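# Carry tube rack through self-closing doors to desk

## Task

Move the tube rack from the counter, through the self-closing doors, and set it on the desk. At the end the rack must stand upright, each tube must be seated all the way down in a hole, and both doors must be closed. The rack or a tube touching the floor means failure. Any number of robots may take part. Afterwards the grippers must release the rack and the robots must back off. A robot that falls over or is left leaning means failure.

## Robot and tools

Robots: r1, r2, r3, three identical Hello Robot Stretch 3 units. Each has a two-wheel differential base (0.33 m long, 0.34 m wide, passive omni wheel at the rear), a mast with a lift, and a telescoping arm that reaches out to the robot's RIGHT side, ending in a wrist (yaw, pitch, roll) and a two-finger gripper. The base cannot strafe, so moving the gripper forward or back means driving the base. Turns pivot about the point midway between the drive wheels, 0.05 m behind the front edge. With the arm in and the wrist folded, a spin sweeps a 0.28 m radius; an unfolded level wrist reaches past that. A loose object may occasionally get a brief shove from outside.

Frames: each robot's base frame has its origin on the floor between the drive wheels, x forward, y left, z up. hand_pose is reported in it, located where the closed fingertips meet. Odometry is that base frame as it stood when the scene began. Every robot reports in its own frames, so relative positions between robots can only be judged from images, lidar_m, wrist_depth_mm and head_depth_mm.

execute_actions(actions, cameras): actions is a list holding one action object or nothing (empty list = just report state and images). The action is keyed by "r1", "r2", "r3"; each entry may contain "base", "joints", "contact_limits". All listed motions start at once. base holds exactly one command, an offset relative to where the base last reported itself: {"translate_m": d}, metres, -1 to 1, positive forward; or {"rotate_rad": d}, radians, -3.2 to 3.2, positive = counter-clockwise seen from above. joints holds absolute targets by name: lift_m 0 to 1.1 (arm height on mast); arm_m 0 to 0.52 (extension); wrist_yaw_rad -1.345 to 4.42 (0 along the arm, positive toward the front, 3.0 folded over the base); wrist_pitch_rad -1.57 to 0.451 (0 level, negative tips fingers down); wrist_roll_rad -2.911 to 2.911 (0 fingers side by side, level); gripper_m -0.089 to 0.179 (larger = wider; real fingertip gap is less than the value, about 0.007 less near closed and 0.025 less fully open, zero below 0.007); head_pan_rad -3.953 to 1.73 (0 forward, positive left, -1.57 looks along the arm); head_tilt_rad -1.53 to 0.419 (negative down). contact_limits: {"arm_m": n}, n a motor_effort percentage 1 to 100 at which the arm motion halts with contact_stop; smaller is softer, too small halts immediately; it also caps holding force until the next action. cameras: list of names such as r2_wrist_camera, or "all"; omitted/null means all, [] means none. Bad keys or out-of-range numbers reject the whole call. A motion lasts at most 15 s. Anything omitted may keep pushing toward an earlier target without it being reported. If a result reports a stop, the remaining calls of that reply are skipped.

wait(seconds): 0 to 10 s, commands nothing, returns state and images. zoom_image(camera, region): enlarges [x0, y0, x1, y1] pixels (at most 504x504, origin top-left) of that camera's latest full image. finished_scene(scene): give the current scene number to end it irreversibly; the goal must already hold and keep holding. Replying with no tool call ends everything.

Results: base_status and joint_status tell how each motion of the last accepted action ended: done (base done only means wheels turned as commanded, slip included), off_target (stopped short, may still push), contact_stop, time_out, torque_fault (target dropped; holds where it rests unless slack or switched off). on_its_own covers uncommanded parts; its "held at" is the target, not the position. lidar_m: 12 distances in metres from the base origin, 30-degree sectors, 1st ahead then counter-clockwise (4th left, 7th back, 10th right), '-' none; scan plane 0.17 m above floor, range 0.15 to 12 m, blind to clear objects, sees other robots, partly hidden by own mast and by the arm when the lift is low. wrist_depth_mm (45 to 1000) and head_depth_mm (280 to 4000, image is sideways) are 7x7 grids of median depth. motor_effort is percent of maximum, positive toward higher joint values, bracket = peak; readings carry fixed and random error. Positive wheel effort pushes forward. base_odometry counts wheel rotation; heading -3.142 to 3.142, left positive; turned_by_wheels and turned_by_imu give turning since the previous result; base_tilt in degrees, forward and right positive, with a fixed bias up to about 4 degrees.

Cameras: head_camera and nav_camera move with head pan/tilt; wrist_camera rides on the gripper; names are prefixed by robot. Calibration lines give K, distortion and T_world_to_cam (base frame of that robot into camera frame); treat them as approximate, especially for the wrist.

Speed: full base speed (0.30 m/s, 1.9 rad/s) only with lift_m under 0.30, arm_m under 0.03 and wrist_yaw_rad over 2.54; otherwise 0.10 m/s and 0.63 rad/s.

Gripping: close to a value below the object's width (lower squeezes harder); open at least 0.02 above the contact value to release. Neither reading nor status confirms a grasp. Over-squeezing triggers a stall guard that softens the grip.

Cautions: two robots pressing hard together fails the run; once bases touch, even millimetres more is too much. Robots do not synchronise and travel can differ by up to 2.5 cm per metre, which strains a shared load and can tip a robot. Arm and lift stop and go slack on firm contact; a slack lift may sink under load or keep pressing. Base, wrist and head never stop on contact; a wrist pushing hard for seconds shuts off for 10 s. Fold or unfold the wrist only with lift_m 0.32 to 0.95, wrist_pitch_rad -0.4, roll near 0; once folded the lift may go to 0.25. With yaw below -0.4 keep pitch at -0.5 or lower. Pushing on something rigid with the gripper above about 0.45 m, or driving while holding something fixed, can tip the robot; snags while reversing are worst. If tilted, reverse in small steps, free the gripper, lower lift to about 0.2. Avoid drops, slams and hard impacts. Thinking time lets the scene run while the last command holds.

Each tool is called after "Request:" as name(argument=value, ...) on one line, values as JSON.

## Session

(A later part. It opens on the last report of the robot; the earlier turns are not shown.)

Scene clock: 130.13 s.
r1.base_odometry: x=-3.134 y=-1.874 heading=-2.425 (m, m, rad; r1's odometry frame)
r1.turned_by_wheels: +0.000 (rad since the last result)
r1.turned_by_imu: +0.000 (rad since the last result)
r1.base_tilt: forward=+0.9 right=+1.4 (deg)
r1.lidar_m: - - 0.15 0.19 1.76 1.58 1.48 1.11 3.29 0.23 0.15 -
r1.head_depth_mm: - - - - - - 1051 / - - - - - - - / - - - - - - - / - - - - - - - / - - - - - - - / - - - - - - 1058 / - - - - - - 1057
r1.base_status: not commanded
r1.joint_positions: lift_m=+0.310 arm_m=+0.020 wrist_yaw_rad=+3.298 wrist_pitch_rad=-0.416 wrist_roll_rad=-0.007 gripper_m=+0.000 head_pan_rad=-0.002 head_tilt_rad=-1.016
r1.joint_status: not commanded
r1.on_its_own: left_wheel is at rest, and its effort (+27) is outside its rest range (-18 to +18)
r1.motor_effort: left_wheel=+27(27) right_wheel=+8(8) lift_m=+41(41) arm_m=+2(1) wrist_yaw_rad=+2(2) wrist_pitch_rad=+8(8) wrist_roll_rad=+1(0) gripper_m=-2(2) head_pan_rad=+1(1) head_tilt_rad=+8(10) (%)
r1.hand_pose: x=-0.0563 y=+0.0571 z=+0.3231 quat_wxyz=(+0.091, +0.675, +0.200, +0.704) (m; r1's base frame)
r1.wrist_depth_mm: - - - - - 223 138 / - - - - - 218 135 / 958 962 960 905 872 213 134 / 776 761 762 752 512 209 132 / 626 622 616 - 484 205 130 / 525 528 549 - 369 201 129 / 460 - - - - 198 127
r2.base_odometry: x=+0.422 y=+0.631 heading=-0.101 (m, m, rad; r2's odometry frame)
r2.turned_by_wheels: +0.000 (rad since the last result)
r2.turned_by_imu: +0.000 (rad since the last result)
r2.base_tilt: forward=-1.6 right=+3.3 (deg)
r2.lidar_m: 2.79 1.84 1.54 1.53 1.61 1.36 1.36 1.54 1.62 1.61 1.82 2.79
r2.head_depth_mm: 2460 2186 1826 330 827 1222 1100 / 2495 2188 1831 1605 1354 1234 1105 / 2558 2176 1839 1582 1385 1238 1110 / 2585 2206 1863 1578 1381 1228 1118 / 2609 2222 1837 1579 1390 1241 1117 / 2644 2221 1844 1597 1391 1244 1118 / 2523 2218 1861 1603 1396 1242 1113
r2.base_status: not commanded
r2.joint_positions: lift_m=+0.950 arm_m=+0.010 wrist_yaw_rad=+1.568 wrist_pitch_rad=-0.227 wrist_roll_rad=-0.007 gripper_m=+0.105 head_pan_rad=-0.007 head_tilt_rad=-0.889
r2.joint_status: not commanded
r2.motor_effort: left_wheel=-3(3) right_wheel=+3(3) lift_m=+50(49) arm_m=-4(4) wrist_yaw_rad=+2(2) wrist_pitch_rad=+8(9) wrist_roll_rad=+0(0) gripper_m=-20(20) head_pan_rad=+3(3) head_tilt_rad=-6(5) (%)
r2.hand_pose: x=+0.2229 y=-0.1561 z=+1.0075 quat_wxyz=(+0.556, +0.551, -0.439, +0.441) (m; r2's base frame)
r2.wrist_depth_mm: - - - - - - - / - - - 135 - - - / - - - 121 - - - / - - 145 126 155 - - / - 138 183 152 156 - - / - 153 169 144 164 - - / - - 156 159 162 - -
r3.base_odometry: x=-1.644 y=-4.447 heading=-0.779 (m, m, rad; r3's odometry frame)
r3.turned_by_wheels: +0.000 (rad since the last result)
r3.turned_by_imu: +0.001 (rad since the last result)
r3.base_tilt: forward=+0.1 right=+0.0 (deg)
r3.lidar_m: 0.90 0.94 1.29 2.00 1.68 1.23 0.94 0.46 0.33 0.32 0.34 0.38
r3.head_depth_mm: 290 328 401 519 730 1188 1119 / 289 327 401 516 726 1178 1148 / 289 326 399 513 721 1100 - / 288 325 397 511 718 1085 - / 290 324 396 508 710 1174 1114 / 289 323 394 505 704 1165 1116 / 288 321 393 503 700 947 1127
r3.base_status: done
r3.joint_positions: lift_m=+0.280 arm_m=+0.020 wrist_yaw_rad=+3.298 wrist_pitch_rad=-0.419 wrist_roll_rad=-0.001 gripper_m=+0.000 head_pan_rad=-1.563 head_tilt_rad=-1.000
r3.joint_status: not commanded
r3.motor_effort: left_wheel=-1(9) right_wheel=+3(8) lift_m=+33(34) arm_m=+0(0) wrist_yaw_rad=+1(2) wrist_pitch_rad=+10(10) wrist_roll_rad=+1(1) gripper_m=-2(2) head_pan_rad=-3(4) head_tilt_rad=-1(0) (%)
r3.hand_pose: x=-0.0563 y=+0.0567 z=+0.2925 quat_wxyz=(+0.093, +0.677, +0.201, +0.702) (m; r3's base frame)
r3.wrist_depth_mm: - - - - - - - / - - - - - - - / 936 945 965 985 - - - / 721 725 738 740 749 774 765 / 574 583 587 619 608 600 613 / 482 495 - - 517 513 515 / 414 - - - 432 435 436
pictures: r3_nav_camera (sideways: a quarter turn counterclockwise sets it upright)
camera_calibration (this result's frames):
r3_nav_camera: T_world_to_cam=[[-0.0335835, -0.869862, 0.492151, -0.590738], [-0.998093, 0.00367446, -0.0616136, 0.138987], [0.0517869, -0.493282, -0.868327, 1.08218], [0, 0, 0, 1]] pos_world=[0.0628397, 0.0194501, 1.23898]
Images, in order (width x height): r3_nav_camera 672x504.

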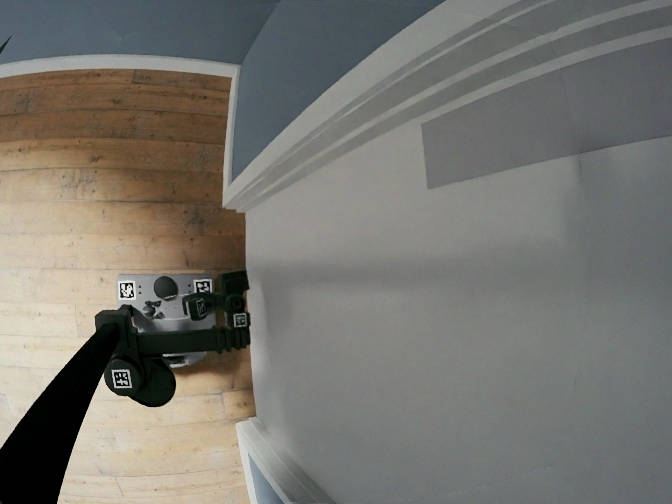

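Request:
execute_actions(actions=[{"r3":{"joints":{"arm_m":0.515},"contact_limits":{"arm_m":64}}}], cameras=[])

Request:
execute_actions(actions=[{"r3":{"base":{"rotate_rad":-1.65},"joints":{"arm_m":0.15,"head_pan_rad":0}}}], cameras=[])

Request:
execute_actions(actions=[{"r3":{"base":{"translate_m":0.6},"joints":{"arm_m":0.01}}}], cameras=["r3_nav_camera","r2_nav_camera"])

Scene clock: 135.60 s.
r1.base_odometry: x=-3.134 y=-1.874 heading=-2.425 (m, m, rad; r1's odometry frame)
r1.turned_by_wheels: +0.000 (rad since the last result)
r1.turned_by_imu: -0.001 (rad since the last result)
r1.base_tilt: forward=+0.9 right=+1.3 (deg)
r1.lidar_m: - - 0.15 0.20 1.94 1.58 1.48 1.11 3.27 0.23 0.15 -
r1.head_depth_mm: - - - - - - 1049 / - - - - - - - / - - - - - - - / - - - - - - - / - - - - - - - / - - - - - - 1054 / - - - - - - 1057
r1.base_status: not commanded
r1.joint_positions: lift_m=+0.310 arm_m=+0.020 wrist_yaw_rad=+3.298 wrist_pitch_rad=-0.416 wrist_roll_rad=-0.007 gripper_m=+0.000 head_pan_rad=-0.002 head_tilt_rad=-1.016
r1.joint_status: not commanded
r1.on_its_own: left_wheel is at rest, and its effort (+26) is outside its rest range (-18 to +18)
r1.motor_effort: left_wheel=+26(26) right_wheel=+8(8) lift_m=+41(41) arm_m=+2(2) wrist_yaw_rad=+3(2) wrist_pitch_rad=+8(8) wrist_roll_rad=+0(1) gripper_m=-2(2) head_pan_rad=+2(2) head_tilt_rad=+9(9) (%)
r1.hand_pose: x=-0.0563 y=+0.0571 z=+0.3231 quat_wxyz=(+0.091, +0.675, +0.200, +0.704) (m; r1's base frame)
r1.wrist_depth_mm: - - - - - 223 137 / - - - - - 219 136 / 958 983 973 911 875 214 134 / 751 760 756 747 511 209 132 / 626 616 621 - 483 207 130 / 527 526 547 - 365 201 129 / 459 - - - - 198 127
r2.base_odometry: x=+0.422 y=+0.631 heading=-0.101 (m, m, rad; r2's odometry frame)
r2.turned_by_wheels: +0.000 (rad since the last result)
r2.turned_by_imu: +0.000 (rad since the last result)
r2.base_tilt: forward=-1.6 right=+3.3 (deg)
r2.lidar_m: 2.79 1.34 1.35 1.53 1.61 1.36 1.36 1.55 1.62 1.62 1.82 2.79
r2.head_depth_mm: 2465 2192 1832 330 827 1229 1105 / 2541 2193 1835 1596 1363 1229 1104 / 2554 2218 1818 1573 1386 1236 1106 / 2578 2202 1831 1590 1382 1232 1111 / 2616 2228 1858 1575 1395 1237 1111 / 2683 2206 1867 1589 1397 1234 1116 / 2501 2222 1872 1598 1390 1247 1118
r2.base_status: not commanded
r2.joint_positions: lift_m=+0.950 arm_m=+0.010 wrist_yaw_rad=+1.568 wrist_pitch_rad=-0.227 wrist_roll_rad=-0.007 gripper_m=+0.105 head_pan_rad=-0.007 head_tilt_rad=-0.889
r2.joint_status: not commanded
r2.motor_effort: left_wheel=-3(3) right_wheel=+3(3) lift_m=+49(49) arm_m=-4(4) wrist_yaw_rad=+2(2) wrist_pitch_rad=+9(9) wrist_roll_rad=+0(0) gripper_m=-20(19) head_pan_rad=+3(3) head_tilt_rad=-5(5) (%)
r2.hand_pose: x=+0.2229 y=-0.1561 z=+1.0075 quat_wxyz=(+0.556, +0.551, -0.439, +0.441) (m; r2's base frame)
r2.wrist_depth_mm: - - - - - - - / - - - 135 - - - / - - - 121 - - - / - - 145 126 155 - - / - 138 183 152 156 - - / - 154 169 144 164 - - / - - 156 158 162 - -
r3.base_odometry: x=-1.643 y=-4.447 heading=-0.777 (m, m, rad; r3's odometry frame)
r3.turned_by_wheels: +0.001 (rad since the last result)
r3.turned_by_imu: -0.034 (rad since the last result)
r3.base_tilt: forward=+0.1 right=+0.0 (deg)
r3.lidar_m: 0.84 0.93 1.25 2.00 1.18 1.23 1.09 0.61 0.61 0.66 0.42 0.38
r3.head_depth_mm: 573 654 762 913 1134 1235 1125 / 610 707 835 1019 1287 1228 1153 / 657 765 920 1118 1344 1238 - / 711 841 1011 1388 1370 1233 1173 / 776 923 1154 1490 1382 1239 1122 / 2360 2054 1768 1542 1367 1231 1120 / 2494 2059 1770 1549 1367 997 1119
r3.base_status: not commanded
r3.joint_positions: lift_m=+0.280 arm_m=+0.513 wrist_yaw_rad=+3.302 wrist_pitch_rad=-0.420 wrist_roll_rad=-0.001 gripper_m=+0.000 head_pan_rad=-1.564 head_tilt_rad=-0.998
r3.joint_status: all done
r3.on_its_own: right_wheel is at rest, and its effort (-49) is outside its rest range (-18 to +18); arm_m is at rest, and its effort (+21) is outside its rest range (-14 to +14)
r3.motor_effort: left_wheel=+12(16) right_wheel=-49(48) lift_m=+30(41) arm_m=+21(40) wrist_yaw_rad=-3(72) wrist_pitch_rad=+11(12) wrist_roll_rad=+1(1) gripper_m=-2(2) head_pan_rad=-2(3) head_tilt_rad=-1(1) (%)
r3.contact_limits: arm_m 46 (drawing in: default 22, maximum 36; extending or still: default 28, maximum 46)
r3.hand_pose: x=-0.0571 y=-0.4365 z=+0.2923 quat_wxyz=(+0.092, +0.677, +0.203, +0.702) (m; r3's base frame)
r3.wrist_depth_mm: - - - - - - - / - - - - - - - / 947 946 966 - - - - / 714 724 741 - 753 764 762 / 576 588 587 - 591 606 618 / 478 494 494 - 504 505 491 / 418 422 418 430 432 427 412
pictures: none
No camera images: the call's "cameras" was empty. Leave "cameras" out to get every camera's image.

Scene clock: 139.50 s.
r1.base_odometry: x=-3.134 y=-1.874 heading=-2.425 (m, m, rad; r1's odometry frame)
r1.turned_by_wheels: +0.000 (rad since the last result)
r1.turned_by_imu: -0.001 (rad since the last result)
r1.base_tilt: forward=+0.9 right=+1.4 (deg)
r1.lidar_m: - - 0.15 0.19 1.80 1.58 1.48 1.11 3.26 0.23 0.15 -
r1.head_depth_mm: - - - - - - 1052 / - - - - - - - / - - - - - - - / - - - - - - - / - - - - - - - / - - - - - - 1058 / - - - - - - 1059
r1.base_status: not commanded
r1.joint_positions: lift_m=+0.310 arm_m=+0.020 wrist_yaw_rad=+3.298 wrist_pitch_rad=-0.416 wrist_roll_rad=-0.007 gripper_m=+0.000 head_pan_rad=-0.002 head_tilt_rad=-1.016
r1.joint_status: not commanded
r1.on_its_own: left_wheel is at rest, and its effort (+27) is outside its rest range (-18 to +18)
r1.motor_effort: left_wheel=+27(28) right_wheel=+8(8) lift_m=+41(41) arm_m=+2(2) wrist_yaw_rad=+2(3) wrist_pitch_rad=+8(8) wrist_roll_rad=+0(1) gripper_m=-3(2) head_pan_rad=+3(1) head_tilt_rad=+9(9) (%)
r1.hand_pose: x=-0.0563 y=+0.0571 z=+0.3231 quat_wxyz=(+0.091, +0.675, +0.200, +0.704) (m; r1's base frame)
r1.wrist_depth_mm: - - - - - 224 137 / - - - - - 219 136 / 972 972 976 921 876 213 134 / 762 753 751 759 517 209 132 / 621 613 614 - 487 205 130 / 529 531 546 - 370 202 129 / 462 - - - - 197 127
r2.base_odometry: x=+0.422 y=+0.631 heading=-0.101 (m, m, rad; r2's odometry frame)
r2.turned_by_wheels: +0.000 (rad since the last result)
r2.turned_by_imu: +0.000 (rad since the last result)
r2.base_tilt: forward=-1.5 right=+3.3 (deg)
r2.lidar_m: 2.78 1.73 1.54 1.53 1.61 1.36 1.36 1.55 1.62 1.62 1.82 2.79
r2.head_depth_mm: 2458 2188 1841 329 826 1224 1102 / 2497 2190 1836 1589 1352 1232 1109 / 2529 2212 1855 1583 1377 1231 1113 / 2554 2194 1853 1594 1394 1223 1116 / 2625 2212 1835 1587 1379 1239 1106 / 2653 2217 1840 1593 1392 1237 1118 / 2516 2261 1871 1593 1386 1242 1116
r2.base_status: not commanded
r2.joint_positions: lift_m=+0.950 arm_m=+0.010 wrist_yaw_rad=+1.568 wrist_pitch_rad=-0.227 wrist_roll_rad=-0.007 gripper_m=+0.105 head_pan_rad=-0.007 head_tilt_rad=-0.889
r2.joint_status: not commanded
r2.motor_effort: left_wheel=-3(3) right_wheel=+4(3) lift_m=+50(49) arm_m=-3(4) wrist_yaw_rad=+2(2) wrist_pitch_rad=+9(9) wrist_roll_rad=+0(0) gripper_m=-19(20) head_pan_rad=+3(3) head_tilt_rad=-6(6) (%)
r2.hand_pose: x=+0.2229 y=-0.1561 z=+1.0075 quat_wxyz=(+0.556, +0.551, -0.439, +0.441) (m; r2's base frame)
r2.wrist_depth_mm: - - - - - - - / - - - 135 - - - / - - - 121 - - - / - - 145 126 155 - - / - 138 182 152 156 - - / - 153 169 144 164 - - / - - 156 158 161 - -
r3.base_odometry: x=-1.643 y=-4.447 heading=-2.427 (m, m, rad; r3's odometry frame)
r3.turned_by_wheels: -1.650 (rad since the last result)
r3.turned_by_imu: -1.359 (rad since the last result)
r3.base_tilt: forward=+0.1 right=+0.0 (deg)
r3.lidar_m: 0.40 0.36 0.39 0.88 0.97 1.51 1.36 1.19 1.22 0.65 0.45 0.40
r3.head_depth_mm: 331 385 461 576 760 1132 1122 / 340 398 479 601 809 1178 1123 / 349 410 497 632 859 1205 1124 / 358 423 516 663 916 1228 1117 / 369 437 539 697 991 1240 1124 / 379 451 562 738 1133 1162 1123 / 389 467 588 1523 722 907 1118
r3.base_status: done
r3.joint_positions: lift_m=+0.280 arm_m=+0.150 wrist_yaw_rad=+3.299 wrist_pitch_rad=-0.419 wrist_roll_rad=-0.001 gripper_m=+0.000 head_pan_rad=-0.005 head_tilt_rad=-0.996
r3.joint_status: all done
r3.motor_effort: left_wheel=+2(41) right_wheel=-3(100) lift_m=+33(33) arm_m=-5(19) wrist_yaw_rad=+0(4) wrist_pitch_rad=+10(14) wrist_roll_rad=+0(1) gripper_m=-2(2) head_pan_rad=+2(52) head_tilt_rad=-2(4) (%)
r3.hand_pose: x=-0.0565 y=-0.0738 z=+0.2924 quat_wxyz=(+0.092, +0.677, +0.201, +0.702) (m; r3's base frame)
r3.wrist_depth_mm: - - - - 940 859 482 / - - - - - 931 466 / 952 965 961 960 - 807 419 / 719 742 775 781 745 699 437 / 575 586 - - 615 574 474 / 483 503 - - 519 505 495 / 416 - - - 436 434 436
pictures: none
No camera images: the call's "cameras" was empty. Leave "cameras" out to get every camera's image.

Scene clock: 154.50 s.
r1.base_odometry: x=-3.134 y=-1.874 heading=-2.425 (m, m, rad; r1's odometry frame)
r1.turned_by_wheels: +0.000 (rad since the last result)
r1.turned_by_imu: -0.003 (rad since the last result)
r1.base_tilt: forward=+0.9 right=+1.3 (deg)
r1.lidar_m: - - 0.15 0.20 1.76 1.58 1.48 1.11 3.28 0.23 0.15 -
r1.head_depth_mm: - - - - - - 1049 / - - - - - - - / - - - - - - - / - - - - - - - / - - - - - - - / - - - - - - 1050 / - - - - - - 1054
r1.base_status: not commanded
r1.joint_positions: lift_m=+0.310 arm_m=+0.020 wrist_yaw_rad=+3.298 wrist_pitch_rad=-0.416 wrist_roll_rad=-0.007 gripper_m=+0.000 head_pan_rad=-0.002 head_tilt_rad=-1.016
r1.joint_status: not commanded
r1.motor_effort: left_wheel=+27(27) right_wheel=+8(8) lift_m=+41(41) arm_m=+2(2) wrist_yaw_rad=+2(2) wrist_pitch_rad=+8(8) wrist_roll_rad=+1(1) gripper_m=-2(2) head_pan_rad=+1(2) head_tilt_rad=+9(9) (%)
r1.hand_pose: x=-0.0563 y=+0.0571 z=+0.3231 quat_wxyz=(+0.091, +0.675, +0.200, +0.704) (m; r1's base frame)
r1.wrist_depth_mm: - - - - - 223 137 / - - - - - 218 135 / 958 968 955 923 854 214 134 / 750 749 752 751 520 209 132 / 619 616 619 - 489 205 130 / 526 522 540 - 368 201 129 / 461 - - - - 198 127
r2.base_odometry: x=+0.422 y=+0.631 heading=-0.101 (m, m, rad; r2's odometry frame)
r2.turned_by_wheels: +0.000 (rad since the last result)
r2.turned_by_imu: -0.001 (rad since the last result)
r2.base_tilt: forward=-1.6 right=+3.3 (deg)
r2.lidar_m: 2.79 1.80 1.54 1.53 1.61 1.37 1.36 1.54 1.62 1.62 1.82 2.79
r2.head_depth_mm: 2468 2195 1836 329 827 1222 1104 / 2508 2203 1844 1596 1363 1222 1106 / 2553 2198 1840 1573 1380 1226 1112 / 2563 2220 1867 1579 1395 1240 1116 / 2665 2219 1847 1572 1384 1241 1109 / 2679 2243 1865 1591 1390 1243 1114 / 2537 2214 1854 1598 1406 1252 1122
r2.base_status: not commanded
r2.joint_positions: lift_m=+0.950 arm_m=+0.010 wrist_yaw_rad=+1.568 wrist_pitch_rad=-0.227 wrist_roll_rad=-0.007 gripper_m=+0.105 head_pan_rad=-0.007 head_tilt_rad=-0.889
r2.joint_status: not commanded
r2.motor_effort: left_wheel=-3(4) right_wheel=+3(3) lift_m=+50(49) arm_m=-4(4) wrist_yaw_rad=+2(2) wrist_pitch_rad=+9(9) wrist_roll_rad=+0(0) gripper_m=-19(20) head_pan_rad=+3(2) head_tilt_rad=-6(6) (%)
r2.hand_pose: x=+0.2229 y=-0.1561 z=+1.0075 quat_wxyz=(+0.556, +0.551, -0.439, +0.441) (m; r2's base frame)
r2.wrist_depth_mm: - - - - - - - / - - - 135 - - - / - - - 121 - - - / - - 145 126 155 - - / - 138 183 152 157 - - / - 153 169 144 164 - - / - - 156 159 162 - -
r3.base_odometry: x=-2.096 y=-4.841 heading=-2.427 (m, m, rad; r3's odometry frame)
r3.turned_by_wheels: +0.000 (rad since the last result)
r3.turned_by_imu: -0.214 (rad since the last result)
r3.base_tilt: forward=+0.0 right=+0.1 (deg)
r3.lidar_m: - - 0.15 0.20 0.24 1.13 2.28 1.45 1.31 0.23 0.15 -
r3.head_depth_mm: - - - - - - 1078 / - - - - - - - / - - - - - - - / - - - - - - - / - - - - - - - / - - - - - - - / - - - - - - -
r3.base_status: translate_m off_target (by the wheels' count: +0.5999 of +0.6000)
r3.joint_positions: lift_m=+0.280 arm_m=+0.010 wrist_yaw_rad=+3.296 wrist_pitch_rad=-0.419 wrist_roll_rad=-0.002 gripper_m=+0.000 head_pan_rad=-0.008 head_tilt_rad=-1.019
r3.joint_status: all done
r3.motor_effort: left_wheel=+18(66) right_wheel=+18(86) lift_m=+33(36) arm_m=+1(14) wrist_yaw_rad=+4(38) wrist_pitch_rad=+10(12) wrist_roll_rad=+1(1) gripper_m=-2(2) head_pan_rad=+4(6) head_tilt_rad=+11(11) (%)
r3.hand_pose: x=-0.0557 y=+0.0669 z=+0.2925 quat_wxyz=(+0.093, +0.677, +0.200, +0.702) (m; r3's base frame)
r3.wrist_depth_mm: 852 853 825 - 245 207 127 / 927 913 905 278 264 200 125 / 915 940 933 302 292 195 123 / 698 721 736 334 319 189 121 / 580 577 584 376 347 185 118 / 479 508 - - 299 181 117 / 423 - - - 258 176 115
pictures: r2_nav_camera (sideways: a quarter turn counterclockwise sets it upright), r3_nav_camera (sideways: a quarter turn counterclockwise sets it upright)
camera_calibration (this result's frames):
r2_nav_camera: T_world_to_cam=[[0.759563, -0.0340918, 0.64954, -0.80956], [-0.0431046, -0.999068, -0.00203132, 0.0564019], [0.649004, -0.0264552, -0.760325, 0.943234], [0, 0, 0, 1]] pos_world=[0.00517975, 0.0537035, 1.24312]
r3_nav_camera: T_world_to_cam=[[0.878203, -0.0467613, 0.475997, -0.575257], [-0.0198564, -0.997916, -0.0613994, 0.132739], [0.477876, 0.0444695, -0.877301, 1.09125], [0, 0, 0, 1]] pos_world=[-0.0136519, 0.0570354, 1.23932]
Images, in order (width x height): r2_nav_camera 672x504, r3_nav_camera 672x504.

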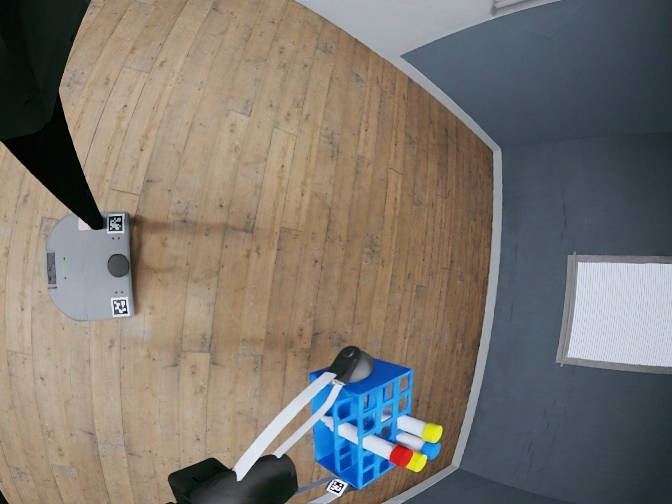

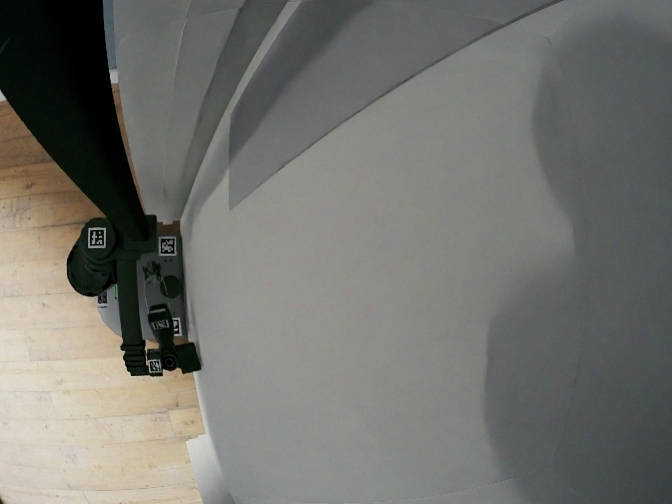

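Request:
execute_actions(actions=[{"r3":{"base":{"translate_m":-0.27}},"r2":{"base":{"rotate_rad":0.4}}}], cameras=[])

Request:
execute_actions(actions=[{"r3":{"base":{"rotate_rad":1.62},"joints":{"head_pan_rad":-1.57}},"r2":{"base":{"translate_m":1.0}}}], cameras=[])

Request:
execute_actions(actions=[{"r3":{"base":{"translate_m":-0.08}},"r2":{"base":{"translate_m":0.9}}}], cameras=[])

Request:
execute_actions(actions=[{"r3":{"joints":{"arm_m":0.515},"contact_limits":{"arm_m":64}},"r2":{"base":{"rotate_rad":-0.6},"joints":{"head_pan_rad":-3.14,"head_tilt_rad":-1.1}}}], cameras=["r3_nav_camera","r2_nav_camera"])

Scene clock: 159.07 s.
r1.base_odometry: x=-3.134 y=-1.874 heading=-2.425 (m, m, rad; r1's odometry frame)
r1.turned_by_wheels: +0.000 (rad since the last result)
r1.turned_by_imu: -0.001 (rad since the last result)
r1.base_tilt: forward=+0.8 right=+1.4 (deg)
r1.lidar_m: - - 0.15 0.19 1.76 1.58 1.48 1.11 3.28 0.23 0.15 -
r1.head_depth_mm: - - - - - - 1046 / - - - - - - - / - - - - - - - / - - - - - - - / - - - - - - - / - - - - - - 1059 / - - - - - - 1052
r1.base_status: not commanded
r1.joint_positions: lift_m=+0.310 arm_m=+0.020 wrist_yaw_rad=+3.298 wrist_pitch_rad=-0.416 wrist_roll_rad=-0.007 gripper_m=+0.000 head_pan_rad=-0.002 head_tilt_rad=-1.016
r1.joint_status: not commanded
r1.on_its_own: left_wheel is at rest, and its effort (+28) is outside its rest range (-18 to +18)
r1.motor_effort: left_wheel=+28(27) right_wheel=+8(8) lift_m=+41(41) arm_m=+2(2) wrist_yaw_rad=+2(3) wrist_pitch_rad=+8(8) wrist_roll_rad=+1(1) gripper_m=-2(2) head_pan_rad=+2(1) head_tilt_rad=+9(9) (%)
r1.hand_pose: x=-0.0563 y=+0.0571 z=+0.3231 quat_wxyz=(+0.091, +0.675, +0.200, +0.704) (m; r1's base frame)
r1.wrist_depth_mm: - - - - - 223 137 / - - - - - 219 135 / 946 932 954 905 872 215 134 / 760 759 755 741 512 209 132 / 620 618 614 - 490 205 130 / 529 522 546 - 367 201 129 / 457 - - - - 198 127
r2.base_odometry: x=+0.422 y=+0.631 heading=+0.299 (m, m, rad; r2's odometry frame)
r2.turned_by_wheels: +0.400 (rad since the last result)
r2.turned_by_imu: +0.404 (rad since the last result)
r2.base_tilt: forward=-1.6 right=+3.2 (deg)
r2.lidar_m: 2.01 1.56 1.53 1.64 1.38 1.36 1.46 1.64 1.62 1.72 2.52 2.78
r2.head_depth_mm: 2597 2183 1830 329 831 1228 1107 / 2668 2187 1838 1605 1356 1225 1110 / 2557 2202 1847 1579 1393 1229 1111 / 2334 2206 1836 1576 1384 1233 1114 / 2077 2164 1825 1590 1387 1246 1116 / 1822 2059 1852 1590 1389 1239 1114 / 1655 1859 1877 1603 1396 1245 1116
r2.base_status: done
r2.joint_positions: lift_m=+0.950 arm_m=+0.010 wrist_yaw_rad=+1.568 wrist_pitch_rad=-0.227 wrist_roll_rad=-0.007 gripper_m=+0.105 head_pan_rad=-0.007 head_tilt_rad=-0.889
r2.joint_status: not commanded
r2.motor_effort: left_wheel=-3(6) right_wheel=+3(8) lift_m=+50(50) arm_m=-4(4) wrist_yaw_rad=+2(2) wrist_pitch_rad=+9(8) wrist_roll_rad=+0(0) gripper_m=-19(19) head_pan_rad=+3(3) head_tilt_rad=-6(5) (%)
r2.hand_pose: x=+0.2229 y=-0.1561 z=+1.0075 quat_wxyz=(+0.556, +0.551, -0.439, +0.441) (m; r2's base frame)
r2.wrist_depth_mm: - - - - - - - / - - - 135 - - - / - - - 121 - - - / - - 145 126 155 - - / - 138 183 152 156 - - / - 154 169 145 164 - - / - - 156 159 162 - -
r3.base_odometry: x=-1.892 y=-4.664 heading=-2.427 (m, m, rad; r3's odometry frame)
r3.turned_by_wheels: +0.000 (rad since the last result)
r3.turned_by_imu: +0.025 (rad since the last result)
r3.base_tilt: forward=+0.2 right=+0.0 (deg)
r3.lidar_m: 0.31 0.32 0.32 0.82 0.86 1.15 2.01 1.22 1.31 1.04 0.46 0.33
r3.head_depth_mm: - 318 391 508 725 1181 1122 / - 315 387 501 709 1181 1122 / - 312 384 494 697 1175 1122 / - 309 377 487 682 1135 1123 / - 306 374 479 665 1096 1120 / - 303 370 472 652 1004 1115 / - 304 366 466 641 804 1105
r3.base_status: done
r3.joint_positions: lift_m=+0.280 arm_m=+0.010 wrist_yaw_rad=+3.298 wrist_pitch_rad=-0.419 wrist_roll_rad=-0.002 gripper_m=+0.000 head_pan_rad=-0.007 head_tilt_rad=-1.000
r3.joint_status: not commanded
r3.motor_effort: left_wheel=+1(14) right_wheel=+0(14) lift_m=+33(33) arm_m=+1(1) wrist_yaw_rad=+1(4) wrist_pitch_rad=+10(10) wrist_roll_rad=+1(1) gripper_m=-2(2) head_pan_rad=+4(6) head_tilt_rad=+0(11) (%)
r3.hand_pose: x=-0.0563 y=+0.0669 z=+0.2925 quat_wxyz=(+0.092, +0.677, +0.201, +0.702) (m; r3's base frame)
r3.wrist_depth_mm: 862 838 830 - 784 581 365 / 956 933 897 - 856 570 359 / 922 944 921 912 908 566 351 / 716 722 734 738 741 546 333 / 568 584 590 619 606 505 344 / 487 505 - - 527 469 369 / 416 - - - 432 432 400
pictures: none
No camera images: the call's "cameras" was empty. Leave "cameras" out to get every camera's image.

Scene clock: 170.03 s.
r1.base_odometry: x=-3.134 y=-1.874 heading=-2.425 (m, m, rad; r1's odometry frame)
r1.turned_by_wheels: +0.000 (rad since the last result)
r1.turned_by_imu: -0.002 (rad since the last result)
r1.base_tilt: forward=+0.9 right=+1.4 (deg)
r1.lidar_m: - - 0.15 0.19 1.76 1.58 1.48 1.11 3.26 0.23 0.15 -
r1.head_depth_mm: - - - - - - 1047 / - - - - - - - / - - - - - - - / - - - - - - - / - - - - - - - / - - - - - - 1058 / - - - - - - 1058
r1.base_status: not commanded
r1.joint_positions: lift_m=+0.310 arm_m=+0.020 wrist_yaw_rad=+3.298 wrist_pitch_rad=-0.416 wrist_roll_rad=-0.007 gripper_m=+0.000 head_pan_rad=-0.002 head_tilt_rad=-1.016
r1.joint_status: not commanded
r1.on_its_own: left_wheel is at rest, and its effort (+27) is outside its rest range (-18 to +18)
r1.motor_effort: left_wheel=+27(27) right_wheel=+8(8) lift_m=+41(41) arm_m=+2(2) wrist_yaw_rad=+2(2) wrist_pitch_rad=+8(8) wrist_roll_rad=+1(0) gripper_m=-2(2) head_pan_rad=+3(2) head_tilt_rad=+10(10) (%)
r1.hand_pose: x=-0.0563 y=+0.0571 z=+0.3231 quat_wxyz=(+0.091, +0.675, +0.200, +0.704) (m; r1's base frame)
r1.wrist_depth_mm: - - - - - 224 137 / - - - - - 218 135 / 989 973 958 913 865 214 134 / 755 757 763 754 514 208 132 / 626 619 621 - 487 205 130 / 529 523 546 - 371 202 129 / 454 - - - - 197 127
r2.base_odometry: x=+1.377 y=+0.926 heading=+0.299 (m, m, rad; r2's odometry frame)
r2.turned_by_wheels: +0.000 (rad since the last result)
r2.turned_by_imu: +0.004 (rad since the last result)
r2.base_tilt: forward=-1.6 right=+3.2 (deg)
r2.lidar_m: 1.25 0.98 0.96 1.02 1.51 2.17 2.33 2.23 2.19 2.34 1.99 1.97
r2.head_depth_mm: 1860 2042 1824 329 827 1223 1106 / 1901 2092 1848 1601 1363 1229 1108 / 1651 1974 1833 1571 1376 1225 1108 / 1417 1667 1809 1588 1383 1227 1118 / 1262 1452 1693 1583 1396 1233 1109 / 1131 1282 1462 1563 1386 1234 1116 / 1020 1134 1302 1480 1392 1239 1121
r2.base_status: done
r2.joint_positions: lift_m=+0.950 arm_m=+0.010 wrist_yaw_rad=+1.568 wrist_pitch_rad=-0.227 wrist_roll_rad=-0.007 gripper_m=+0.105 head_pan_rad=-0.007 head_tilt_rad=-0.889
r2.joint_status: not commanded
r2.motor_effort: left_wheel=-3(4) right_wheel=+2(8) lift_m=+49(49) arm_m=-4(4) wrist_yaw_rad=+2(2) wrist_pitch_rad=+9(9) wrist_roll_rad=+0(0) gripper_m=-21(20) head_pan_rad=+3(3) head_tilt_rad=-6(6) (%)
r2.hand_pose: x=+0.2229 y=-0.1561 z=+1.0075 quat_wxyz=(+0.556, +0.551, -0.439, +0.441) (m; r2's base frame)
r2.wrist_depth_mm: 797 952 - - - - - / 828 - - 135 - - - / 853 - - 121 - - - / 891 - 144 126 155 - - / 905 138 182 152 156 - - / 910 154 169 144 164 - - / - - 157 158 162 - -
r3.base_odometry: x=-1.892 y=-4.664 heading=-0.807 (m, m, rad; r3's odometry frame)
r3.turned_by_wheels: +1.620 (rad since the last result)
r3.turned_by_imu: +1.598 (rad since the last result)
r3.base_tilt: forward=+0.2 right=+0.0 (deg)
r3.lidar_m: 0.84 0.87 1.20 2.00 1.23 1.29 0.89 0.44 0.33 0.31 0.33 0.32
r3.head_depth_mm: 284 318 390 503 708 1185 1124 / - 317 388 499 706 1181 1155 / - 316 387 500 698 1066 - / - 315 386 496 695 1061 - / - 314 384 494 690 1152 1113 / - 314 384 491 685 1001 1121 / - 312 380 490 645 811 1120
r3.base_status: done
r3.joint_positions: lift_m=+0.280 arm_m=+0.010 wrist_yaw_rad=+3.298 wrist_pitch_rad=-0.419 wrist_roll_rad=-0.002 gripper_m=+0.000 head_pan_rad=-1.563 head_tilt_rad=-1.000
r3.joint_status: all done
r3.motor_effort: left_wheel=-1(7) right_wheel=+3(15) lift_m=+33(33) arm_m=+1(1) wrist_yaw_rad=+1(1) wrist_pitch_rad=+10(10) wrist_roll_rad=+1(1) gripper_m=-2(2) head_pan_rad=-4(48) head_tilt_rad=+0(0) (%)
r3.hand_pose: x=-0.0563 y=+0.0668 z=+0.2925 quat_wxyz=(+0.092, +0.677, +0.201, +0.702) (m; r3's base frame)
r3.wrist_depth_mm: - - - - - - - / - - - - - - - / 898 958 979 - - - - / 717 714 731 730 750 773 763 / 567 579 589 620 604 610 609 / 488 500 - - 512 501 509 / 418 - - - 432 437 438
pictures: none
No camera images: the call's "cameras" was empty. Leave "cameras" out to get every camera's image.

Scene clock: 180.00 s.
r1.base_odometry: x=-3.134 y=-1.874 heading=-2.425 (m, m, rad; r1's odometry frame)
r1.turned_by_wheels: +0.000 (rad since the last result)
r1.turned_by_imu: -0.002 (rad since the last result)
r1.base_tilt: forward=+0.8 right=+1.4 (deg)
r1.lidar_m: - - 0.15 0.19 1.75 1.58 1.48 1.11 3.28 0.23 0.15 -
r1.head_depth_mm: - - - - - - 1049 / - - - - - - - / - - - - - - - / - - - - - - - / - - - - - - - / - - - - - - 1050 / - - - - - - 1057
r1.base_status: not commanded
r1.joint_positions: lift_m=+0.310 arm_m=+0.020 wrist_yaw_rad=+3.298 wrist_pitch_rad=-0.416 wrist_roll_rad=-0.007 gripper_m=+0.000 head_pan_rad=-0.002 head_tilt_rad=-1.016
r1.joint_status: not commanded
r1.on_its_own: left_wheel is at rest, and its effort (+27) is outside its rest range (-18 to +18)
r1.motor_effort: left_wheel=+27(27) right_wheel=+8(8) lift_m=+41(41) arm_m=+2(2) wrist_yaw_rad=+2(2) wrist_pitch_rad=+8(8) wrist_roll_rad=+1(1) gripper_m=-2(3) head_pan_rad=+1(1) head_tilt_rad=+10(9) (%)
r1.hand_pose: x=-0.0563 y=+0.0571 z=+0.3231 quat_wxyz=(+0.091, +0.675, +0.200, +0.704) (m; r1's base frame)
r1.wrist_depth_mm: - - - - - 223 137 / - - - - - 217 135 / 964 987 974 912 883 213 133 / 748 759 754 742 515 210 132 / 626 621 620 - 484 206 130 / 531 528 541 - 368 201 128 / 458 - - - - 198 127
r2.base_odometry: x=+2.237 y=+1.191 heading=+0.299 (m, m, rad; r2's odometry frame)
r2.turned_by_wheels: +0.000 (rad since the last result)
r2.turned_by_imu: +0.004 (rad since the last result)
r2.base_tilt: forward=-1.6 right=+3.3 (deg)
r2.lidar_m: 0.57 0.44 0.44 0.47 0.69 2.69 3.13 2.76 2.71 1.60 1.25 1.23
r2.head_depth_mm: 1037 1285 1522 329 828 1219 1112 / 850 1052 1398 1587 1357 1222 1108 / 719 861 1078 1419 1392 1235 1111 / 624 730 875 1102 1333 1231 1117 / 552 633 741 893 1129 1216 1117 / 494 558 640 753 905 1124 1113 / 449 499 563 647 762 927 1091
r2.base_status: done
r2.joint_positions: lift_m=+0.950 arm_m=+0.010 wrist_yaw_rad=+1.568 wrist_pitch_rad=-0.227 wrist_roll_rad=-0.007 gripper_m=+0.105 head_pan_rad=-0.007 head_tilt_rad=-0.889
r2.joint_status: not commanded
r2.motor_effort: left_wheel=-4(4) right_wheel=+3(8) lift_m=+50(50) arm_m=-4(4) wrist_yaw_rad=+2(2) wrist_pitch_rad=+9(8) wrist_roll_rad=+0(0) gripper_m=-20(20) head_pan_rad=+3(2) head_tilt_rad=-5(6) (%)
r2.hand_pose: x=+0.2229 y=-0.1561 z=+1.0075 quat_wxyz=(+0.556, +0.551, -0.439, +0.441) (m; r2's base frame)
r2.wrist_depth_mm: 390 473 600 806 - 877 778 / 405 492 633 135 - 925 808 / 422 513 615 121 - 968 832 / 438 493 145 126 155 993 869 / 453 138 183 152 156 - 903 / 451 154 169 144 164 - 946 / 505 593 156 158 162 - 982
r3.base_odometry: x=-1.948 y=-4.606 heading=-0.807 (m, m, rad; r3's odometry frame)
r3.turned_by_wheels: +0.000 (rad since the last result)
r3.turned_by_imu: +0.003 (rad since the last result)
r3.base_tilt: forward=+0.1 right=+0.0 (deg)
r3.lidar_m: 0.92 0.95 1.31 2.02 1.65 1.21 0.89 0.44 0.32 0.31 0.33 0.38
r3.head_depth_mm: - 317 389 501 703 1184 1125 / - 317 386 498 700 1180 1149 / - 315 387 496 695 1061 - / - 315 385 496 693 1055 - / - 313 383 493 688 1139 1115 / - 313 382 491 682 1140 1118 / - 312 381 488 681 950 1119
r3.base_status: done
r3.joint_positions: lift_m=+0.280 arm_m=+0.010 wrist_yaw_rad=+3.298 wrist_pitch_rad=-0.419 wrist_roll_rad=-0.002 gripper_m=+0.000 head_pan_rad=-1.563 head_tilt_rad=-1.000
r3.joint_status: not commanded
r3.motor_effort: left_wheel=-1(9) right_wheel=+3(6) lift_m=+33(33) arm_m=+0(0) wrist_yaw_rad=+2(2) wrist_pitch_rad=+10(10) wrist_roll_rad=+1(1) gripper_m=-2(2) head_pan_rad=-3(3) head_tilt_rad=+0(0) (%)
r3.hand_pose: x=-0.0563 y=+0.0668 z=+0.2925 quat_wxyz=(+0.092, +0.677, +0.201, +0.702) (m; r3's base frame)
r3.wrist_depth_mm: - - - - - - - / - - - - - - - / 919 954 985 - - - - / 721 718 731 729 752 754 757 / 578 580 584 619 600 610 611 / 486 499 - - 515 501 508 / 417 - - - 435 435 438
pictures: none
No camera images: the call's "cameras" was empty. Leave "cameras" out to get every camera's image.

Scene clock: 186.27 s.
r1.base_odometry: x=-3.134 y=-1.874 heading=-2.425 (m, m, rad; r1's odometry frame)
r1.turned_by_wheels: +0.000 (rad since the last result)
r1.turned_by_imu: -0.001 (rad since the last result)
r1.base_tilt: forward=+0.9 right=+1.3 (deg)
r1.lidar_m: - - 0.15 0.19 1.94 1.58 1.48 1.11 3.27 0.23 0.15 -
r1.head_depth_mm: - - - - - - 1051 / - - - - - - - / - - - - - - - / - - - - - - - / - - - - - - - / - - - - - - 1054 / - - - - - - 1052
r1.base_status: not commanded
r1.joint_positions: lift_m=+0.310 arm_m=+0.020 wrist_yaw_rad=+3.298 wrist_pitch_rad=-0.416 wrist_roll_rad=-0.007 gripper_m=+0.000 head_pan_rad=-0.002 head_tilt_rad=-1.016
r1.joint_status: not commanded
r1.on_its_own: left_wheel is at rest, and its effort (+26) is outside its rest range (-18 to +18)
r1.motor_effort: left_wheel=+26(27) right_wheel=+8(8) lift_m=+41(41) arm_m=+2(2) wrist_yaw_rad=+2(2) wrist_pitch_rad=+8(8) wrist_roll_rad=+1(0) gripper_m=-2(2) head_pan_rad=+1(1) head_tilt_rad=+9(9) (%)
r1.hand_pose: x=-0.0563 y=+0.0571 z=+0.3231 quat_wxyz=(+0.091, +0.675, +0.200, +0.704) (m; r1's base frame)
r1.wrist_depth_mm: - - - - - 223 138 / - - - - - 218 135 / 946 950 967 902 861 214 134 / 769 741 753 759 512 209 132 / 624 625 624 - 491 205 130 / 526 527 545 - 371 201 129 / 459 - - - - 198 127
r2.base_odometry: x=+2.237 y=+1.191 heading=-0.301 (m, m, rad; r2's odometry frame)
r2.turned_by_wheels: -0.600 (rad since the last result)
r2.turned_by_imu: -0.607 (rad since the last result)
r2.base_tilt: forward=-1.6 right=+3.2 (deg)
r2.lidar_m: 1.23 0.61 0.45 0.44 0.46 0.87 0.53 3.04 2.81 2.71 1.71 1.27
r2.head_depth_mm: - - - - 1270 1148 1103 / - - - - 1273 1200 1088 / - 670 - - 1289 - 1088 / 1883 1708 - - 1288 - 1099 / 1942 1726 - - 1285 1203 1096 / 1916 1744 - - 1301 1193 1109 / 1944 1742 - - 1298 1198 1112
r2.base_status: done
r2.joint_positions: lift_m=+0.950 arm_m=+0.010 wrist_yaw_rad=+1.568 wrist_pitch_rad=-0.227 wrist_roll_rad=-0.007 gripper_m=+0.105 head_pan_rad=-3.133 head_tilt_rad=-1.087
r2.joint_status: all done
r2.motor_effort: left_wheel=+1(5) right_wheel=-4(7) lift_m=+50(49) arm_m=-4(4) wrist_yaw_rad=+2(2) wrist_pitch_rad=+8(8) wrist_roll_rad=+0(0) gripper_m=-20(20) head_pan_rad=-3(35) head_tilt_rad=-6(24) (%)
r2.hand_pose: x=+0.2229 y=-0.1560 z=+1.0075 quat_wxyz=(+0.556, +0.551, -0.439, +0.441) (m; r2's base frame)
r2.wrist_depth_mm: 707 - - - - - - / 719 - - 135 - - - / 718 - - 121 - - - / 720 900 144 126 155 - - / 717 138 183 152 156 - - / 687 154 168 144 164 - - / 818 979 156 158 162 - -
r3.base_odometry: x=-1.948 y=-4.606 heading=-0.806 (m, m, rad; r3's odometry frame)
r3.turned_by_wheels: +0.002 (rad since the last result)
r3.turned_by_imu: +0.239 (rad since the last result)
r3.base_tilt: forward=+0.2 right=+0.0 (deg)
r3.lidar_m: 0.90 1.03 1.76 1.35 1.22 1.19 0.63 0.57 0.57 0.66 0.37 0.46
r3.head_depth_mm: 561 638 733 865 1058 1227 1119 / 607 694 810 980 1230 1234 1152 / 658 771 916 1102 1332 1240 - / 744 879 1083 1519 1378 1235 1168 / 2572 2111 1784 1556 1384 1235 1126 / 2541 2103 1785 1428 1322 1122 1118 / 2537 2096 1786 642 690 1148 1114
r3.base_status: not commanded
r3.joint_positions: lift_m=+0.280 arm_m=+0.514 wrist_yaw_rad=+3.300 wrist_pitch_rad=-0.420 wrist_roll_rad=-0.001 gripper_m=+0.000 head_pan_rad=-1.567 head_tilt_rad=-0.992
r3.joint_status: all done
r3.on_its_own: right_wheel is at rest, and its effort (-54) is outside its rest range (-18 to +18)
r3.motor_effort: left_wheel=+15(29) right_wheel=-54(99) lift_m=+34(39) arm_m=+10(41) wrist_yaw_rad=+0(73) wrist_pitch_rad=+10(13) wrist_roll_rad=+1(1) gripper_m=-2(2) head_pan_rad=-2(3) head_tilt_rad=-5(5) (%)
r3.contact_limits: arm_m 46 (drawing in: default 22, maximum 36; extending or still: default 28, maximum 46)
r3.hand_pose: x=-0.0566 y=-0.4374 z=+0.2923 quat_wxyz=(+0.092, +0.677, +0.202, +0.702) (m; r3's base frame)
r3.wrist_depth_mm: - - - - - - - / - - - - - - - / 869 932 964 - - - - / 630 727 721 - 740 758 758 / 568 589 587 - 605 608 606 / 482 488 495 - 501 501 323 / 411 421 416 426 426 433 284
pictures: r2_nav_camera (sideways: a quarter turn counterclockwise sets it upright), r3_nav_camera (sideways: a quarter turn counterclockwise sets it upright)
camera_calibration (this result's frames):
r2_nav_camera: T_world_to_cam=[[-0.872849, 0.0210527, 0.487536, -0.588544], [0.026953, 0.999624, 0.00508912, 0.0467049], [-0.487245, 0.0175826, -0.873088, 1.09676], [0, 0, 0, 1]] pos_world=[0.0194222, -0.0535808, 1.24427]
r3_nav_camera: T_world_to_cam=[[-0.0365707, -0.865826, 0.499007, -0.599651], [-0.998073, 0.00659725, -0.0616987, 0.139098], [0.0501283, -0.500302, -0.864399, 1.07709], [0, 0, 0, 1]] pos_world=[0.0629078, 0.0187585, 1.23885]
Images, in order (width x height): r2_nav_camera 672x504, r3_nav_camera 672x504.

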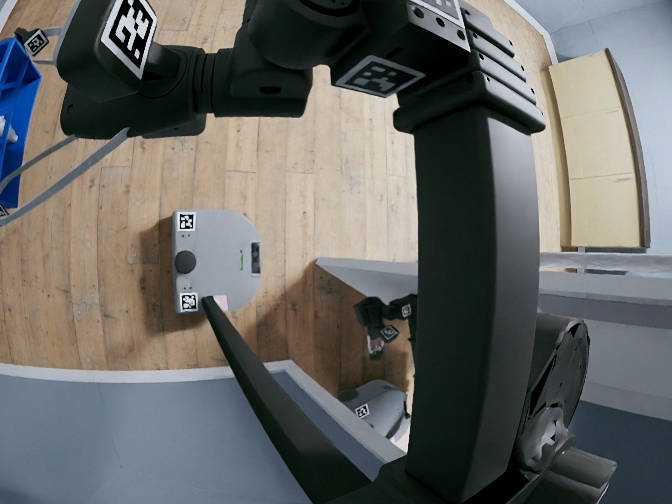

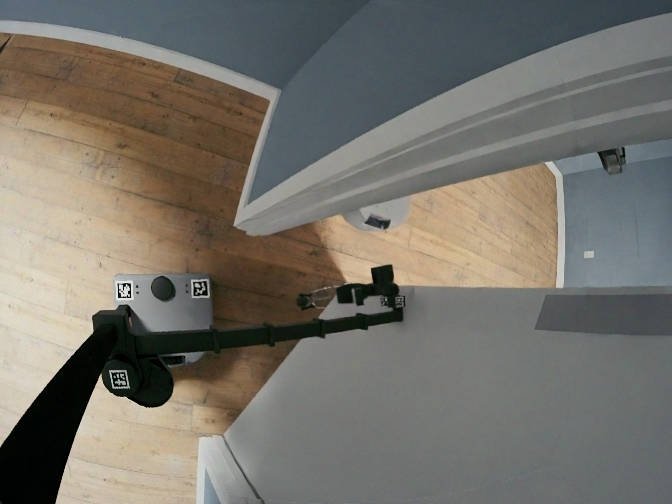

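Request:
execute_actions(actions=[{"r2":{"base":{"rotate_rad":-0.55}}}], cameras=[])

Request:
execute_actions(actions=[{"r2":{"base":{"translate_m":-0.3}}}], cameras=["r3_nav_camera","r2_nav_camera"])

Scene clock: 189.00 s.
r1.base_odometry: x=-3.134 y=-1.874 heading=-2.425 (m, m, rad; r1's odometry frame)
r1.turned_by_wheels: +0.000 (rad since the last result)
r1.turned_by_imu: -0.001 (rad since the last result)
r1.base_tilt: forward=+0.8 right=+1.4 (deg)
r1.lidar_m: - - 0.15 0.20 1.94 1.58 1.48 1.11 3.28 0.23 0.15 -
r1.head_depth_mm: - - - - - - 1051 / - - - - - - - / - - - - - - - / - - - - - - - / - - - - - - - / - - - - - - 1053 / - - - - - - 1057
r1.base_status: not commanded
r1.joint_positions: lift_m=+0.310 arm_m=+0.020 wrist_yaw_rad=+3.298 wrist_pitch_rad=-0.416 wrist_roll_rad=-0.007 gripper_m=+0.000 head_pan_rad=-0.002 head_tilt_rad=-1.016
r1.joint_status: not commanded
r1.on_its_own: left_wheel is at rest, and its effort (+27) is outside its rest range (-18 to +18)
r1.motor_effort: left_wheel=+27(27) right_wheel=+8(8) lift_m=+41(41) arm_m=+2(2) wrist_yaw_rad=+2(2) wrist_pitch_rad=+8(8) wrist_roll_rad=+1(0) gripper_m=-2(2) head_pan_rad=+1(1) head_tilt_rad=+9(9) (%)
r1.hand_pose: x=-0.0563 y=+0.0571 z=+0.3231 quat_wxyz=(+0.091, +0.675, +0.200, +0.704) (m; r1's base frame)
r1.wrist_depth_mm: - - - - - 224 137 / - - - - - 218 135 / 970 973 974 917 885 214 134 / 759 756 765 761 505 208 132 / 625 625 631 - 484 205 130 / 529 530 542 - 369 201 129 / 457 - - - - 198 127
r2.base_odometry: x=+2.237 y=+1.191 heading=-0.851 (m, m, rad; r2's odometry frame)
r2.turned_by_wheels: -0.550 (rad since the last result)
r2.turned_by_imu: -0.556 (rad since the last result)
r2.base_tilt: forward=-1.6 right=+3.3 (deg)
r2.lidar_m: 1.28 1.23 0.63 0.46 0.44 0.45 0.95 0.53 3.03 2.82 2.71 1.77
r2.head_depth_mm: - - - - 1116 1150 1100 / - - - - 1261 1211 1087 / - - - - 1294 - 1091 / 1912 1697 - - 1298 - 1095 / 1342 1421 - - 1292 1200 1090 / 862 878 - - 1299 1192 1104 / 628 637 - - 1302 1197 1110
r2.base_status: done
r2.joint_positions: lift_m=+0.950 arm_m=+0.010 wrist_yaw_rad=+1.568 wrist_pitch_rad=-0.227 wrist_roll_rad=-0.007 gripper_m=+0.105 head_pan_rad=-3.133 head_tilt_rad=-1.087
r2.joint_status: not commanded
r2.motor_effort: left_wheel=+1(5) right_wheel=-3(9) lift_m=+49(50) arm_m=-4(4) wrist_yaw_rad=+2(2) wrist_pitch_rad=+9(9) wrist_roll_rad=+0(0) gripper_m=-20(20) head_pan_rad=-2(2) head_tilt_rad=-6(7) (%)
r2.hand_pose: x=+0.2229 y=-0.1560 z=+1.0075 quat_wxyz=(+0.556, +0.551, -0.439, +0.441) (m; r2's base frame)
r2.wrist_depth_mm: 901 995 - - - - - / 942 - - 135 - - - / - - - 121 - - - / - - 145 126 155 - - / - 138 183 152 156 - - / - 153 169 145 164 - - / - - 157 158 162 - -
r3.base_odometry: x=-1.948 y=-4.606 heading=-0.806 (m, m, rad; r3's odometry frame)
r3.turned_by_wheels: +0.000 (rad since the last result)
r3.turned_by_imu: +0.001 (rad since the last result)
r3.base_tilt: forward=+0.2 right=+0.0 (deg)
r3.lidar_m: 0.90 1.03 1.77 1.35 1.22 1.20 0.63 0.56 0.56 0.66 0.37 0.47
r3.head_depth_mm: 560 634 734 868 1060 1219 1123 / 606 697 811 981 1235 1238 1153 / 659 769 911 1100 1323 1242 - / 744 883 1083 1505 1376 1239 1158 / 2531 2119 1766 1539 1373 1233 1119 / 2534 2113 1797 1427 1328 1124 1113 / 2554 2102 1775 643 689 1150 1114
r3.base_status: not commanded
r3.joint_positions: lift_m=+0.280 arm_m=+0.514 wrist_yaw_rad=+3.300 wrist_pitch_rad=-0.420 wrist_roll_rad=-0.001 gripper_m=+0.000 head_pan_rad=-1.567 head_tilt_rad=-0.992
r3.joint_status: not commanded
r3.on_its_own: right_wheel is at rest, and its effort (-53) is outside its rest range (-18 to +18)
r3.motor_effort: left_wheel=+15(15) right_wheel=-53(54) lift_m=+34(35) arm_m=+11(10) wrist_yaw_rad=+0(0) wrist_pitch_rad=+10(10) wrist_roll_rad=+1(1) gripper_m=-2(2) head_pan_rad=-2(2) head_tilt_rad=-5(5) (%)
r3.hand_pose: x=-0.0566 y=-0.4374 z=+0.2923 quat_wxyz=(+0.092, +0.677, +0.202, +0.702) (m; r3's base frame)
r3.wrist_depth_mm: - - - - - - - / - - - - - - - / 851 964 958 - - - - / 614 725 712 - 745 744 776 / 560 584 587 - 597 606 610 / 475 484 494 - 508 503 323 / 415 423 423 427 433 432 283
pictures: none
No camera images: the call's "cameras" was empty. Leave "cameras" out to get every camera's image.

Scene clock: 192.93 s.
r1.base_odometry: x=-3.134 y=-1.874 heading=-2.425 (m, m, rad; r1's odometry frame)
r1.turned_by_wheels: +0.000 (rad since the last result)
r1.turned_by_imu: -0.001 (rad since the last result)
r1.base_tilt: forward=+0.9 right=+1.4 (deg)
r1.lidar_m: - - 0.15 0.20 1.94 1.58 1.48 1.11 3.28 0.23 0.15 -
r1.head_depth_mm: - - - - - - 1047 / - - - - - - - / - - - - - - - / - - - - - - - / - - - - - - - / - - - - - - 1059 / - - - - - - 1054
r1.base_status: not commanded
r1.joint_positions: lift_m=+0.310 arm_m=+0.020 wrist_yaw_rad=+3.298 wrist_pitch_rad=-0.416 wrist_roll_rad=-0.007 gripper_m=+0.000 head_pan_rad=-0.002 head_tilt_rad=-1.016
r1.joint_status: not commanded
r1.on_its_own: left_wheel is at rest, and its effort (+27) is outside its rest range (-18 to +18)
r1.motor_effort: left_wheel=+27(27) right_wheel=+8(8) lift_m=+41(41) arm_m=+2(2) wrist_yaw_rad=+2(2) wrist_pitch_rad=+8(8) wrist_roll_rad=+1(0) gripper_m=-1(2) head_pan_rad=+1(2) head_tilt_rad=+10(9) (%)
r1.hand_pose: x=-0.0563 y=+0.0571 z=+0.3231 quat_wxyz=(+0.091, +0.675, +0.200, +0.704) (m; r1's base frame)
r1.wrist_depth_mm: - - - - - 224 137 / - - - - - 218 135 / 962 967 970 897 862 214 133 / 745 745 765 752 516 210 132 / 615 621 616 - 483 205 130 / 533 531 543 - 367 202 129 / 461 - - - - 197 127
r2.base_odometry: x=+2.039 y=+1.416 heading=-0.851 (m, m, rad; r2's odometry frame)
r2.turned_by_wheels: +0.000 (rad since the last result)
r2.turned_by_imu: -0.002 (rad since the last result)
r2.base_tilt: forward=-1.6 right=+3.3 (deg)
r2.lidar_m: 1.55 1.15 0.41 0.30 0.29 0.29 0.95 0.35 0.30 2.97 2.87 2.14
r2.head_depth_mm: - - - - 699 930 1073 / - - - - 1020 1143 1090 / - - - - 1296 - 1090 / 1830 1721 - - 1302 - 1092 / 1139 1290 - - 871 1204 1092 / 856 872 - - 889 1187 1109 / 626 633 - - 716 1192 1114
r2.base_status: done
r2.joint_positions: lift_m=+0.950 arm_m=+0.010 wrist_yaw_rad=+1.568 wrist_pitch_rad=-0.227 wrist_roll_rad=-0.007 gripper_m=+0.105 head_pan_rad=-3.133 head_tilt_rad=-1.087
r2.joint_status: not commanded
r2.motor_effort: left_wheel=+1(3) right_wheel=-4(7) lift_m=+50(49) arm_m=-4(4) wrist_yaw_rad=+2(2) wrist_pitch_rad=+8(8) wrist_roll_rad=+0(0) gripper_m=-19(19) head_pan_rad=-2(3) head_tilt_rad=-6(7) (%)
r2.hand_pose: x=+0.2229 y=-0.1560 z=+1.0075 quat_wxyz=(+0.556, +0.551, -0.439, +0.441) (m; r2's base frame)
r2.wrist_depth_mm: - - - - - - - / - - - 135 - - - / - - - 120 - - - / - - 145 125 155 - - / - 138 183 152 157 - - / - 153 168 144 164 - - / - - 156 158 162 - -
r3.base_odometry: x=-1.948 y=-4.606 heading=-0.806 (m, m, rad; r3's odometry frame)
r3.turned_by_wheels: +0.000 (rad since the last result)
r3.turned_by_imu: +0.001 (rad since the last result)
r3.base_tilt: forward=+0.2 right=+0.0 (deg)
r3.lidar_m: 0.90 1.03 1.76 1.36 1.22 1.19 0.63 0.56 0.57 0.66 0.37 0.47
r3.head_depth_mm: 559 635 734 864 1053 1219 1117 / 607 697 814 978 1238 1250 1153 / 659 765 913 1100 1337 1239 - / 743 881 1085 1509 1356 1239 1157 / 2512 2082 1782 1356 1269 1232 1120 / 2514 2076 1790 1517 1187 1120 1121 / 2520 2100 1780 645 692 1145 1110
r3.base_status: not commanded
r3.joint_positions: lift_m=+0.280 arm_m=+0.514 wrist_yaw_rad=+3.300 wrist_pitch_rad=-0.420 wrist_roll_rad=-0.001 gripper_m=+0.000 head_pan_rad=-1.567 head_tilt_rad=-0.992
r3.joint_status: not commanded
r3.on_its_own: right_wheel is at rest, and its effort (-54) is outside its rest range (-18 to +18)
r3.motor_effort: left_wheel=+16(15) right_wheel=-54(54) lift_m=+35(35) arm_m=+11(11) wrist_yaw_rad=+0(0) wrist_pitch_rad=+11(10) wrist_roll_rad=+1(1) gripper_m=-2(2) head_pan_rad=-1(3) head_tilt_rad=-5(5) (%)
r3.hand_pose: x=-0.0566 y=-0.4374 z=+0.2923 quat_wxyz=(+0.092, +0.677, +0.202, +0.702) (m; r3's base frame)
r3.wrist_depth_mm: - - - - - - - / - - - - - - - / 865 946 962 - - - - / 625 718 722 - 736 758 764 / 560 576 593 - 603 600 619 / 481 492 498 - 507 509 323 / 410 420 423 421 429 437 285
pictures: r2_nav_camera (sideways: a quarter turn counterclockwise sets it upright), r3_nav_camera (sideways: a quarter turn counterclockwise sets it upright)
camera_calibration (this result's frames):
r2_nav_camera: T_world_to_cam=[[-0.87284, 0.0214177, 0.487536, -0.588544], [0.027371, 0.999612, 0.00508911, 0.0467024], [-0.487238, 0.0177863, -0.873088, 1.09676], [0, 0, 0, 1]] pos_world=[0.0193998, -0.0535864, 1.24427]
r3_nav_camera: T_world_to_cam=[[-0.0365707, -0.865826, 0.499007, -0.599651], [-0.998073, 0.00659724, -0.0616987, 0.139098], [0.0501283, -0.500302, -0.864399, 1.07709], [0, 0, 0, 1]] pos_world=[0.0629078, 0.0187585, 1.23885]
Images, in order (width x height): r2_nav_camera 672x504, r3_nav_camera 672x504.

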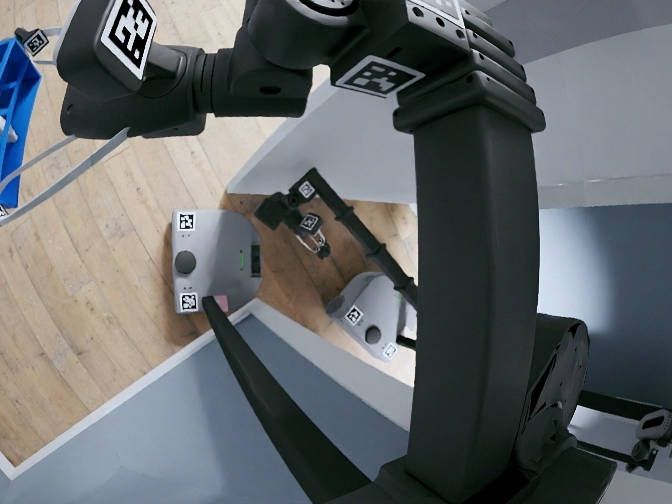

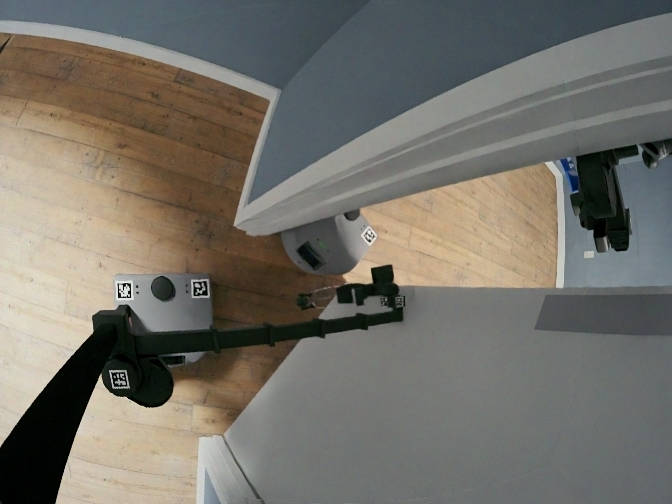

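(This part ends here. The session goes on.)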